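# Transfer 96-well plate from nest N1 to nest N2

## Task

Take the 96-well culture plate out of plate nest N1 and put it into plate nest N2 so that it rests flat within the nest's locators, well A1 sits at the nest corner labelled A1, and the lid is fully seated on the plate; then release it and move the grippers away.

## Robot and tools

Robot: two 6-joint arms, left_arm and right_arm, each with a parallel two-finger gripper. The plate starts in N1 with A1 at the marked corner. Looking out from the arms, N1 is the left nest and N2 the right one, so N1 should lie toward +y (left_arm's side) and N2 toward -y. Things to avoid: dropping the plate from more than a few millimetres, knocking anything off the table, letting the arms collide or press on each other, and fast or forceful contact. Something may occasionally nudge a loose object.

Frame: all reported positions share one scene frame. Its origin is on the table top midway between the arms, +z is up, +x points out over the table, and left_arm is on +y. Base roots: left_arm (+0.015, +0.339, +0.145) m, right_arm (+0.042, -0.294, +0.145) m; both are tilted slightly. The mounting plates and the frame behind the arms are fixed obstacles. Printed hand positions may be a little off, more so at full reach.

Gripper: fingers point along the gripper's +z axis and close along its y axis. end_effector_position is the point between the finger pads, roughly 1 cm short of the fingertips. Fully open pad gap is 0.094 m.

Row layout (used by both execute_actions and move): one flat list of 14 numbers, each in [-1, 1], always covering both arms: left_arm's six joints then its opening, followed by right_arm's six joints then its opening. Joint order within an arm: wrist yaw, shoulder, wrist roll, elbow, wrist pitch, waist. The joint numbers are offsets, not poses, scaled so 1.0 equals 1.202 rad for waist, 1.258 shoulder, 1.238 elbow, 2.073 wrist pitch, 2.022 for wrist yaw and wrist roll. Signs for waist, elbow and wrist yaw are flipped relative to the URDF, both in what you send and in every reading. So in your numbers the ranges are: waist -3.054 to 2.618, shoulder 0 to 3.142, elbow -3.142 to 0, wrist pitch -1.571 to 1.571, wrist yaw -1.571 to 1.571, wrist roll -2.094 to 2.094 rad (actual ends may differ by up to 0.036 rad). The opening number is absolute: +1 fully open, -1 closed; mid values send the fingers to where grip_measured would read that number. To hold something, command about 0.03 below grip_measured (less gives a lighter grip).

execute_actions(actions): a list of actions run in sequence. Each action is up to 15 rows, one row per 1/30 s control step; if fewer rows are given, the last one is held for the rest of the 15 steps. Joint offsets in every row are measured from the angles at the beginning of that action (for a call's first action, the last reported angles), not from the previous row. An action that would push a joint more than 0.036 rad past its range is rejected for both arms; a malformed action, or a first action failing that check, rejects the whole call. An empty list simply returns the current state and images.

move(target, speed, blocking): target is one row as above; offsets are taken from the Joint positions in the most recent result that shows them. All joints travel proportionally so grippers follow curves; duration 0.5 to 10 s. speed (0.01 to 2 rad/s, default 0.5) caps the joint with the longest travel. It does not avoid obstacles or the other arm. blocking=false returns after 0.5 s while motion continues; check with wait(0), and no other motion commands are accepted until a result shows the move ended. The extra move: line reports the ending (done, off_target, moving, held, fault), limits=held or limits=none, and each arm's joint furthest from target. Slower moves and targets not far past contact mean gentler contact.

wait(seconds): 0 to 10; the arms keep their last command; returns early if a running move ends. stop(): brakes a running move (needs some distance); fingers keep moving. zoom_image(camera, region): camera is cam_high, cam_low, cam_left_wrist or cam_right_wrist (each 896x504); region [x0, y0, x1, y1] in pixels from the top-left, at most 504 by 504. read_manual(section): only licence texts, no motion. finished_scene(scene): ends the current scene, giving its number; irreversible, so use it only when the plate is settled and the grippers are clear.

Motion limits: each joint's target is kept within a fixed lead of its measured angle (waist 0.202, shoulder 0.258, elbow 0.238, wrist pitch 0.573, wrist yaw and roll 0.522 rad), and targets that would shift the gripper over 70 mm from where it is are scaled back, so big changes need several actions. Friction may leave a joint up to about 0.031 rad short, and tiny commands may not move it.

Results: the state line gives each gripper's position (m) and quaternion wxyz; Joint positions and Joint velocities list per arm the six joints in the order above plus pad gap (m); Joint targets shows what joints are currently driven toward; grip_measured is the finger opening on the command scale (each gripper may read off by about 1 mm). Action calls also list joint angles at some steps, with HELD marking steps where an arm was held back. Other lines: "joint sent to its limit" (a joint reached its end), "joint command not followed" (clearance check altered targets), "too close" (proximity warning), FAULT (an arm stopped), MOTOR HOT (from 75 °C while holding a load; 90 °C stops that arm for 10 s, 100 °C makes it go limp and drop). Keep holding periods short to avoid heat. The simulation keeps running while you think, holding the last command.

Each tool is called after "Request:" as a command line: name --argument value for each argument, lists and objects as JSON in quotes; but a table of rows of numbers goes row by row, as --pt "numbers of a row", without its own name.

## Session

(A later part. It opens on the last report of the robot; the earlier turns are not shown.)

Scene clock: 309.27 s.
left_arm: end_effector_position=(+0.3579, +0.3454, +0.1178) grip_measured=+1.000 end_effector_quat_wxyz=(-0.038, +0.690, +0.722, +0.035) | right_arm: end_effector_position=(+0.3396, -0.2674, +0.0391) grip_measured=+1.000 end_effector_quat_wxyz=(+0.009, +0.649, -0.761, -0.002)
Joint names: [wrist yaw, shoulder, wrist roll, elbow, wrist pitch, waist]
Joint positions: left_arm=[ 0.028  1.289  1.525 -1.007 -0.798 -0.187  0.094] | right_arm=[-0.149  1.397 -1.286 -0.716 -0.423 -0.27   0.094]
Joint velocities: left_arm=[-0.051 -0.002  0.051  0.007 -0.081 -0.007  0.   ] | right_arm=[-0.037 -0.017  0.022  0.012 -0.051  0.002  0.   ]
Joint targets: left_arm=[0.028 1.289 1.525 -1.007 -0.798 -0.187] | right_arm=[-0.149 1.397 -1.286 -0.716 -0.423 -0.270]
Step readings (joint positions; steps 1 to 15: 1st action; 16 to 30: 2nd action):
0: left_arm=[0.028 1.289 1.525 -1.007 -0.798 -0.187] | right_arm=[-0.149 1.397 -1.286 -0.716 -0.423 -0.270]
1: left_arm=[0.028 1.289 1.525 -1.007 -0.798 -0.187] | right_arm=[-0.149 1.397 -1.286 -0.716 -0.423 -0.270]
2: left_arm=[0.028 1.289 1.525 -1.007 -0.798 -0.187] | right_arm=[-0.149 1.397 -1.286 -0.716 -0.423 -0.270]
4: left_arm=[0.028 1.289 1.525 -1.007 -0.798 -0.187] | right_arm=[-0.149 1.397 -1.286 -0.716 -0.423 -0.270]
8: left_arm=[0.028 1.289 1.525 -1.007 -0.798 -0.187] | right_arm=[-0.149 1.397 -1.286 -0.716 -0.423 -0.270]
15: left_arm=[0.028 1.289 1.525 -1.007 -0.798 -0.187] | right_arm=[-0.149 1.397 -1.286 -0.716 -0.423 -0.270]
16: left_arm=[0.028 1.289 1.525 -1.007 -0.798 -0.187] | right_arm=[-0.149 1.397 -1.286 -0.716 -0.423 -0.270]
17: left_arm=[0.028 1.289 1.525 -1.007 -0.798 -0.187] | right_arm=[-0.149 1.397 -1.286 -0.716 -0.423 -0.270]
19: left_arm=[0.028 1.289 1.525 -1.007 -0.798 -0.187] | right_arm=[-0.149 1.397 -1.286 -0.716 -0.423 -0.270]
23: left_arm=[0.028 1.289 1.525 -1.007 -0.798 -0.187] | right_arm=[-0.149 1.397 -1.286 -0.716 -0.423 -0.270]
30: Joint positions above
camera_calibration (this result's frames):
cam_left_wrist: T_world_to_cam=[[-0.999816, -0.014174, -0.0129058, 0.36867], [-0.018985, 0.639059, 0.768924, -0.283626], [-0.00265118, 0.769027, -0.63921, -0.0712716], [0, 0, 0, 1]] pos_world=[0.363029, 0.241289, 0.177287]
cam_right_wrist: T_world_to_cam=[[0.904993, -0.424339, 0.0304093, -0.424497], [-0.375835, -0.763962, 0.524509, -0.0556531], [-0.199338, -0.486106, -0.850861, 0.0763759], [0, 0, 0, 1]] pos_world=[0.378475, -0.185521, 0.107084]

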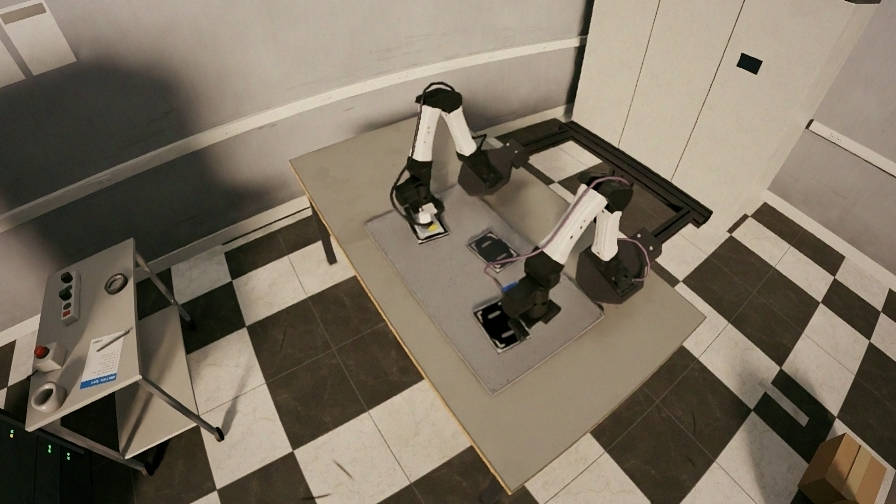

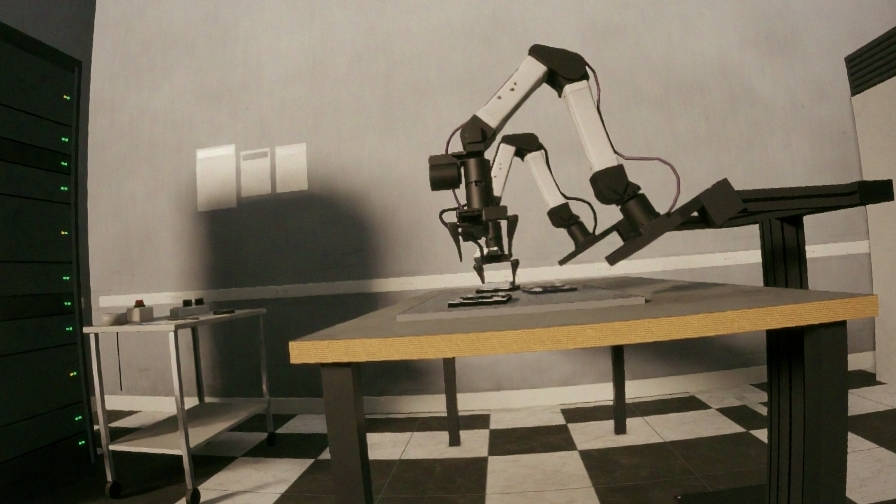

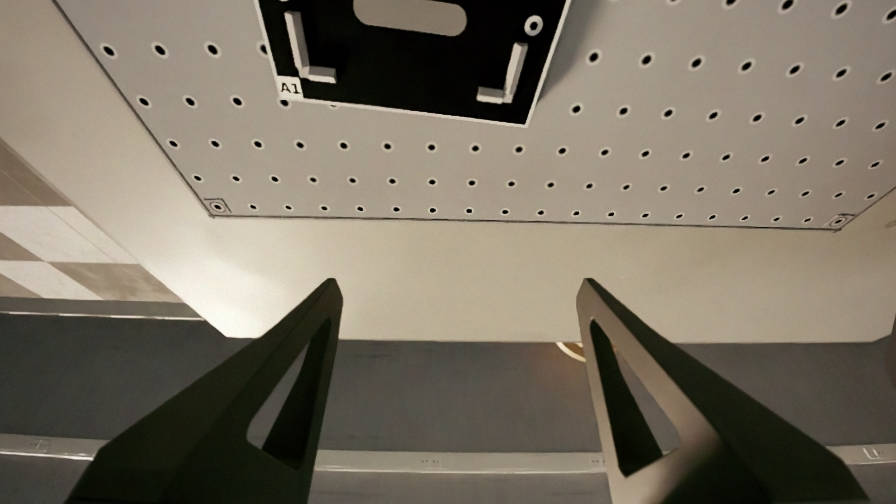

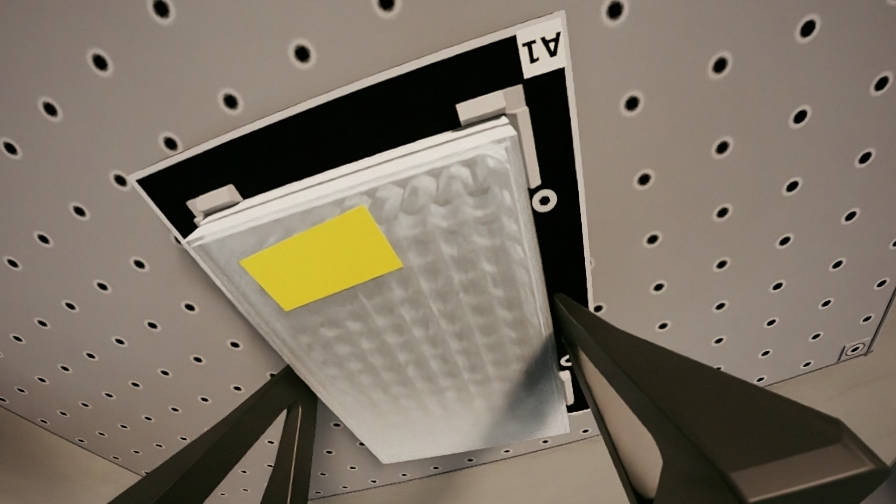

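Request:
move --target '[0,0,0,0,0,0,1,0,-0.11,0.007,-0.035,-0.085,-0.024,1]' --speed 0.2

Request:
move --target '[0,0,0,0,0,0,1,0,-0.3,0,0,-0.1,0.45,1]' --speed 0.6

Request:
zoom_image --camera "cam_high" --region '[350,180,650,400]'

Scene clock: 314.60 s.
left_arm: end_effector_position=(+0.3579, +0.3454, +0.1178) grip_measured=+1.000 end_effector_quat_wxyz=(-0.038, +0.690, +0.722, +0.035) | right_arm: end_effector_position=(+0.3297, -0.2668, +0.0695) grip_measured=+1.000 end_effector_quat_wxyz=(+0.016, +0.656, -0.755, -0.012)
Joint names: [wrist yaw, shoulder, wrist roll, elbow, wrist pitch, waist]
Joint positions: left_arm=[ 0.028  1.289  1.525 -1.007 -0.798 -0.187  0.094] | right_arm=[-0.149  1.281 -1.283 -0.734 -0.583 -0.291  0.094]
Joint velocities: left_arm=[ 0.022 -0.007 -0.037  0.022 -0.051  0.022  0.   ] | right_arm=[ 0.022 -0.007 -0.022  0.002  0.007  0.002  0.   ]
Joint targets: left_arm=[0.028 1.289 1.525 -1.007 -0.798 -0.187] | right_arm=[-0.149 1.259 -1.272 -0.759 -0.599 -0.299]
move: off_target (right_arm); limits=none; left_arm: farthest joint: the waist, 0.000 radians from its target (0.000 radians at the start); right_arm: farthest joint: the elbow, 0.025 radians from its target (0.044 radians at the start)
camera_calibration (this result's frames):
cam_left_wrist: T_world_to_cam=[[-0.999816, -0.014174, -0.0129058, 0.36867], [-0.018985, 0.639059, 0.768924, -0.283626], [-0.00265118, 0.769027, -0.63921, -0.0712716], [0, 0, 0, 1]] pos_world=[0.363029, 0.241289, 0.177287]
cam_right_wrist: T_world_to_cam=[[0.913331, -0.407165, 0.00650256, -0.412723], [-0.348966, -0.774353, 0.527825, -0.0867469], [-0.209877, -0.484348, -0.849328, 0.10437], [0, 0, 0, 1]] pos_world=[0.368586, -0.184668, 0.137115]

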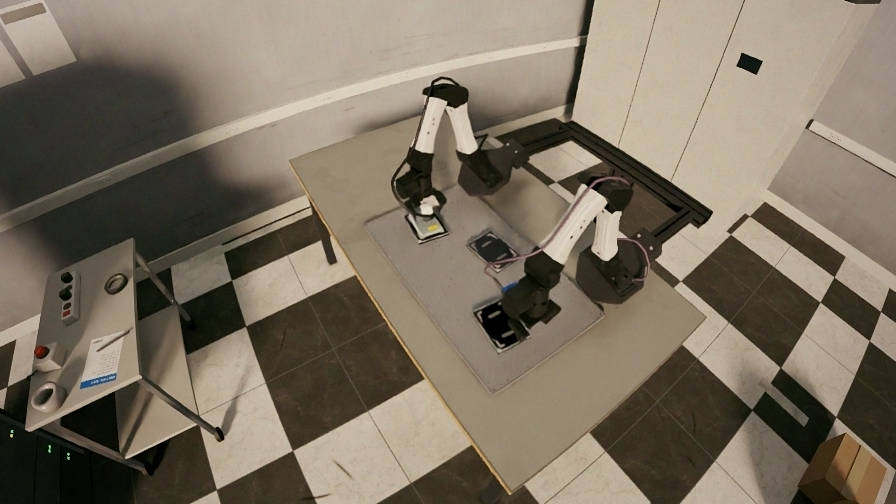

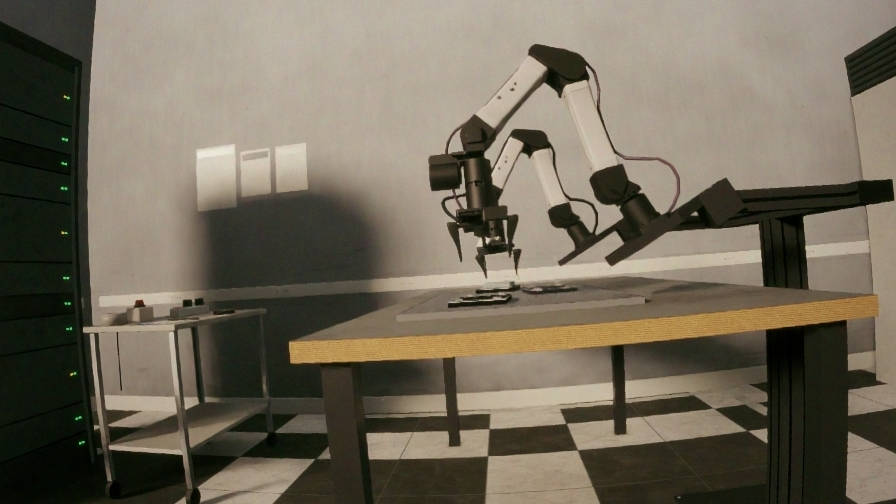

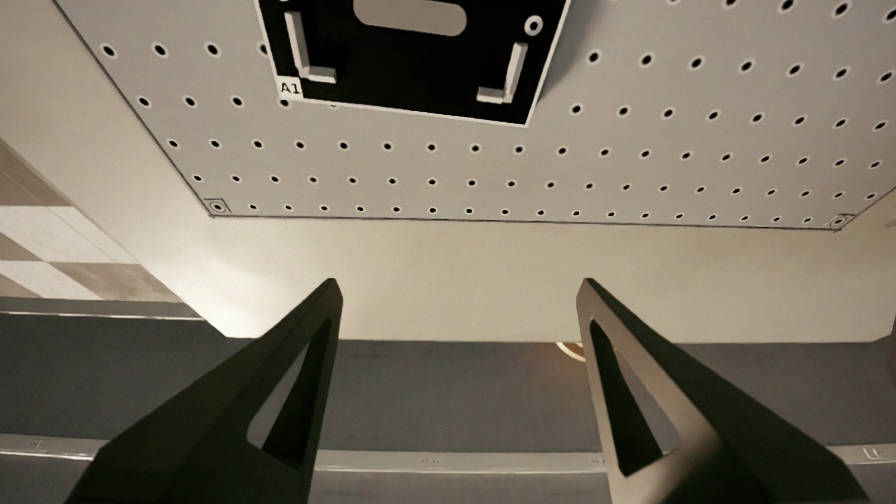

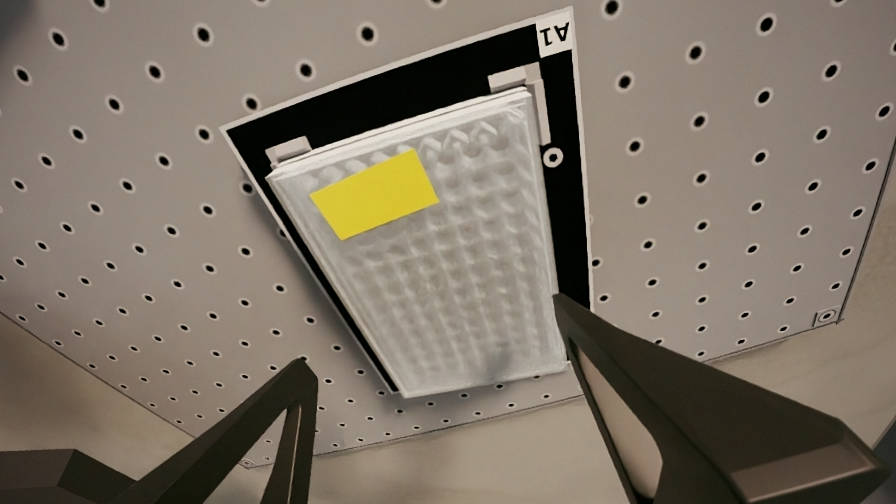

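Scene clock: 316.17 s.
left_arm: end_effector_position=(+0.3579, +0.3454, +0.1178) grip_measured=+1.000 end_effector_quat_wxyz=(-0.038, +0.690, +0.722, +0.035) | right_arm: end_effector_position=(+0.3051, -0.4094, +0.1483) grip_measured=+1.000 end_effector_quat_wxyz=(-0.050, -0.454, +0.880, -0.127)
Joint names: [wrist yaw, shoulder, wrist roll, elbow, wrist pitch, waist]
Joint positions: left_arm=[ 0.028  1.289  1.525 -1.007 -0.798 -0.187  0.094] | right_arm=[-0.147  0.922 -1.283 -0.734 -0.775  0.242  0.094]
Joint velocities: left_arm=[-0.037 -0.002 -0.037  0.002 -0.022 -0.007  0.   ] | right_arm=[ 0.051 -0.002 -0.051 -0.007  0.022  0.012  0.   ]
Joint targets: left_arm=[0.028 1.289 1.525 -1.007 -0.798 -0.187] | right_arm=[-0.149 0.903 -1.283 -0.734 -0.791 0.250]
move: done; limits=none; left_arm: farthest joint: the waist, 0.000 radians from its target (0.000 radians at the start); right_arm: farthest joint: the shoulder, 0.019 radians from its target (0.377 radians at the start)
camera_calibration (this result's frames):
cam_left_wrist: T_world_to_cam=[[-0.999816, -0.014174, -0.0129058, 0.36867], [-0.018985, 0.639059, 0.768924, -0.283626], [-0.00265118, 0.769027, -0.63921, -0.0712716], [0, 0, 0, 1]] pos_world=[0.363029, 0.241289, 0.177287]
cam_right_wrist: T_world_to_cam=[[0.618012, -0.739153, 0.267794, -0.533385], [-0.700957, -0.363836, 0.613418, 0.0154675], [-0.355977, -0.566812, -0.74297, 0.0921172], [0, 0, 0, 1]] pos_world=[0.373272, -0.336412, 0.201789]

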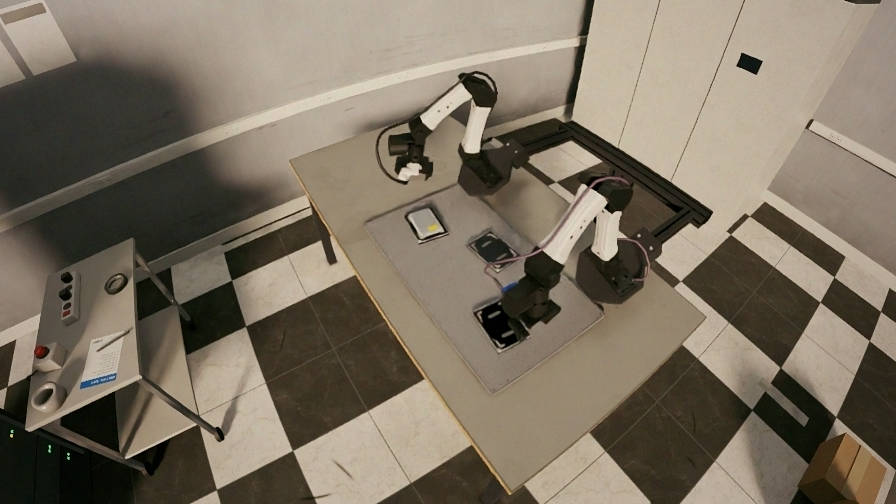

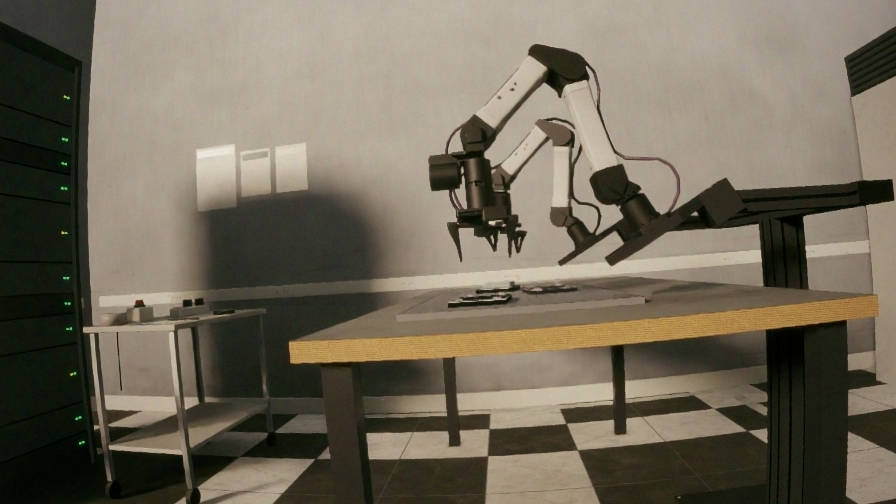

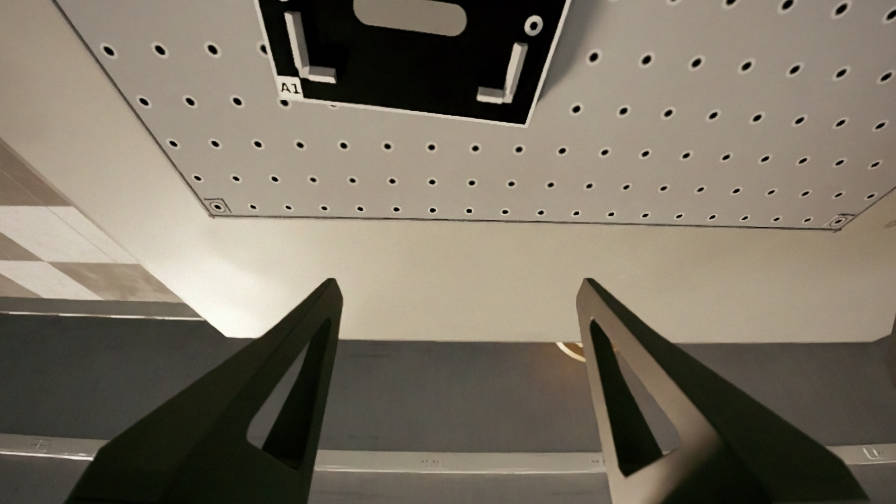

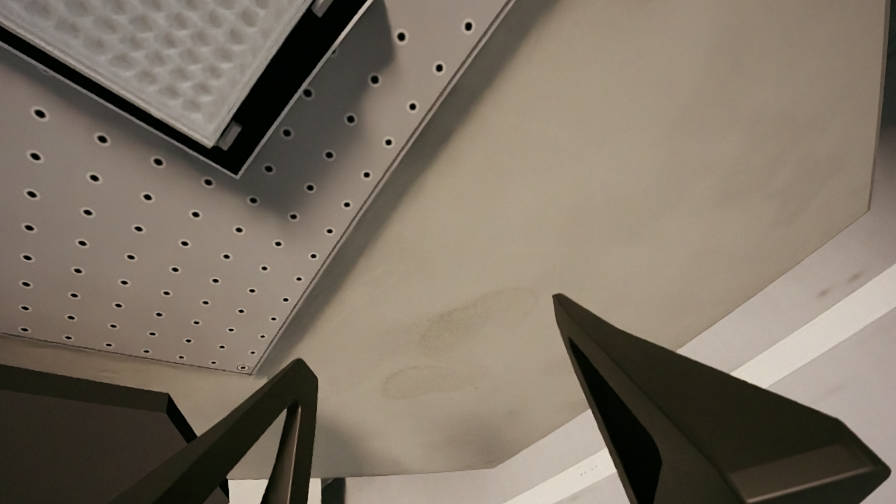

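Region (350, 180, 650, 400) of cam_high's 896x504 image, scaled by 1.680, with more detail than that image has; it fills the top 370 rows of this view, and the rest is white.

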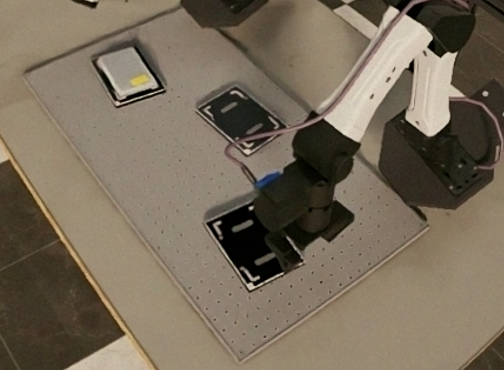

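Request:
zoom_image --camera "cam_high" --region '[395,195,535,285]'

Request:
zoom_image --camera "cam_low" --region '[430,265,600,320]'

Region (395, 195, 535, 285) of cam_high's 896x504 image, scaled by 3.600, with more detail than that image has; it fills the top 324 rows of this view, and the rest is white.

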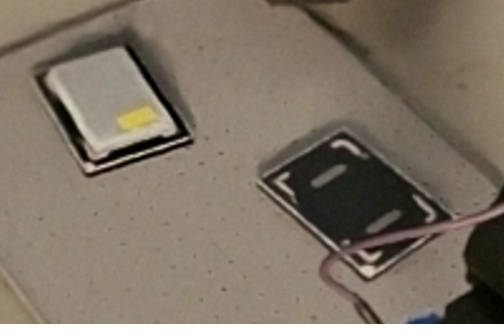

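Region (430, 265, 600, 320) of cam_low's 896x504 image, scaled by 2.965, with more detail than that image has; it fills the top 163 rows of this view, and the rest is white.

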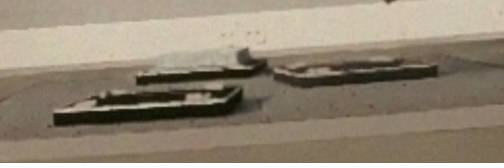

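Request:
move --target '[0,0,0,0,0,0,1,0,-0.1,0,0,-0.1,-0.62,1]' --speed 0.8

Scene clock: 324.63 s.
left_arm: end_effector_position=(+0.3579, +0.3454, +0.1178) grip_measured=+1.000 end_effector_quat_wxyz=(-0.038, +0.690, +0.722, +0.035) | right_arm: end_effector_position=(+0.2861, -0.2440, +0.1681) grip_measured=+1.000 end_effector_quat_wxyz=(-0.055, +0.715, -0.697, -0.026)
Joint names: [wrist yaw, shoulder, wrist roll, elbow, wrist pitch, waist]
Joint positions: left_arm=[ 0.028  1.289  1.525 -1.007 -0.798 -0.187  0.094] | right_arm=[-0.147  0.818 -1.283 -0.734 -0.967 -0.495  0.094]
Joint velocities: left_arm=[-0.022  0.007  0.051  0.017  0.066 -0.002  0.   ] | right_arm=[ 0.007  0.007  0.007 -0.002  0.022  0.002  0.   ]
Joint targets: left_arm=[0.028 1.289 1.525 -1.007 -0.798 -0.187] | right_arm=[-0.147 0.796 -1.283 -0.734 -0.983 -0.503]
move: off_target (right_arm); limits=none; left_arm: farthest joint: the waist, 0.000 radians from its target (0.000 radians at the start); right_arm: farthest joint: the shoulder, 0.021 radians from its target (0.126 radians at the start)
camera_calibration (this result's frames):
cam_left_wrist: T_world_to_cam=[[-0.999816, -0.014174, -0.0129058, 0.36867], [-0.018985, 0.639059, 0.768924, -0.283626], [-0.00265118, 0.769027, -0.63921, -0.0712716], [0, 0, 0, 1]] pos_world=[0.363029, 0.241289, 0.177287]
cam_right_wrist: T_world_to_cam=[[0.96512, -0.256769, 0.0511267, -0.349834], [-0.255143, -0.878649, 0.403582, -0.167718], [-0.058705, -0.40255, -0.913514, 0.177464], [0, 0, 0, 1]] pos_world=[0.305257, -0.165754, 0.247689]

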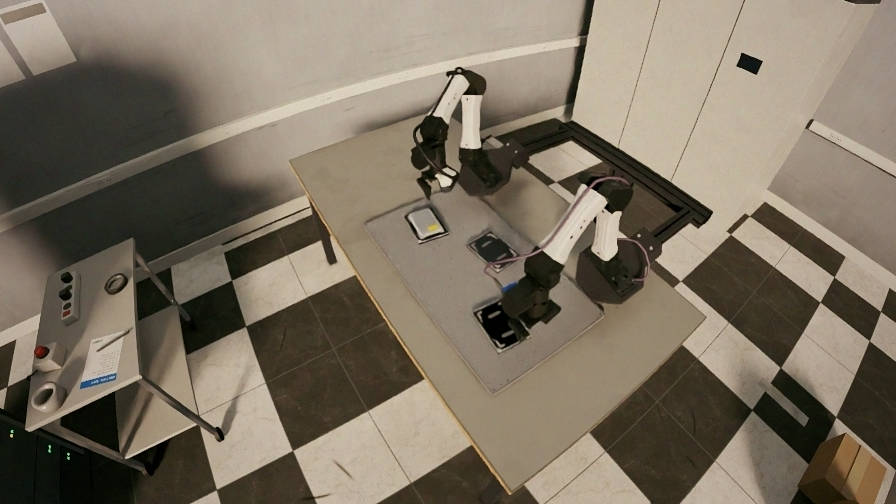

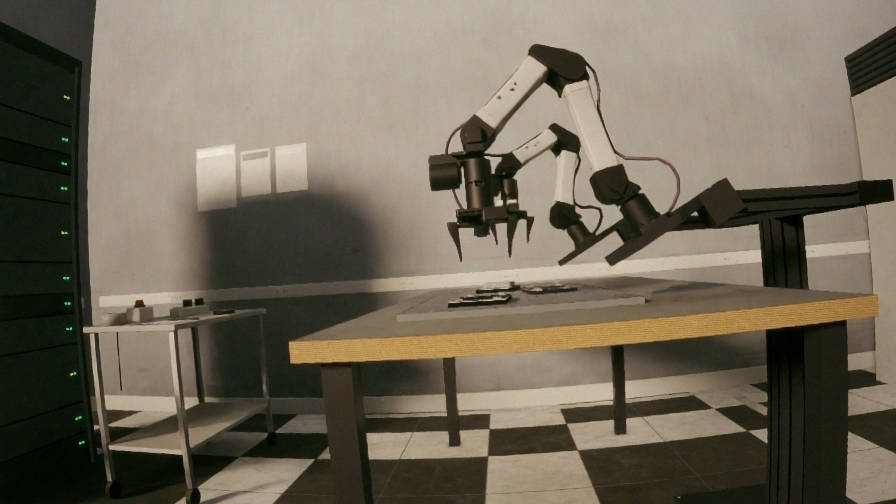

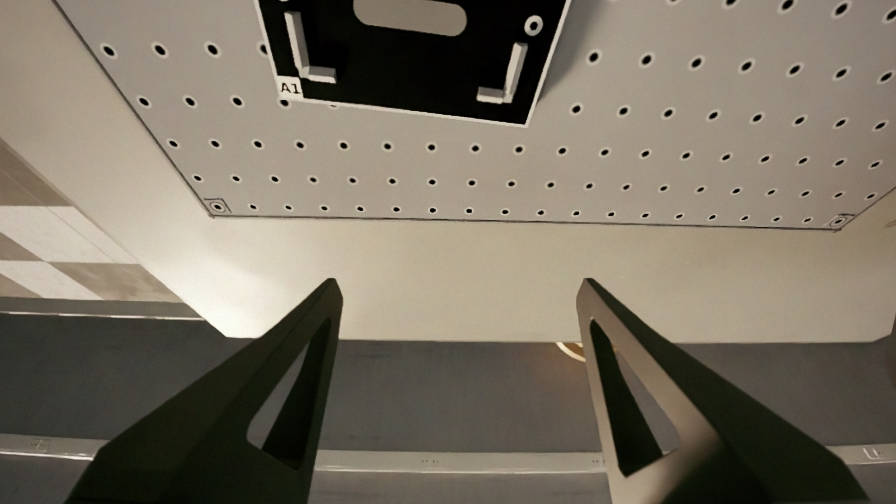

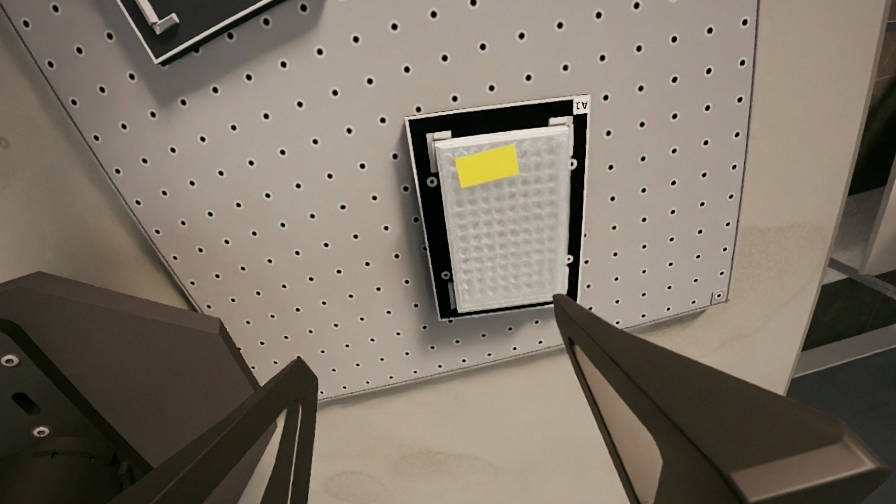

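Request:
finished_scene --scene 1

The scene is finished: the task was done.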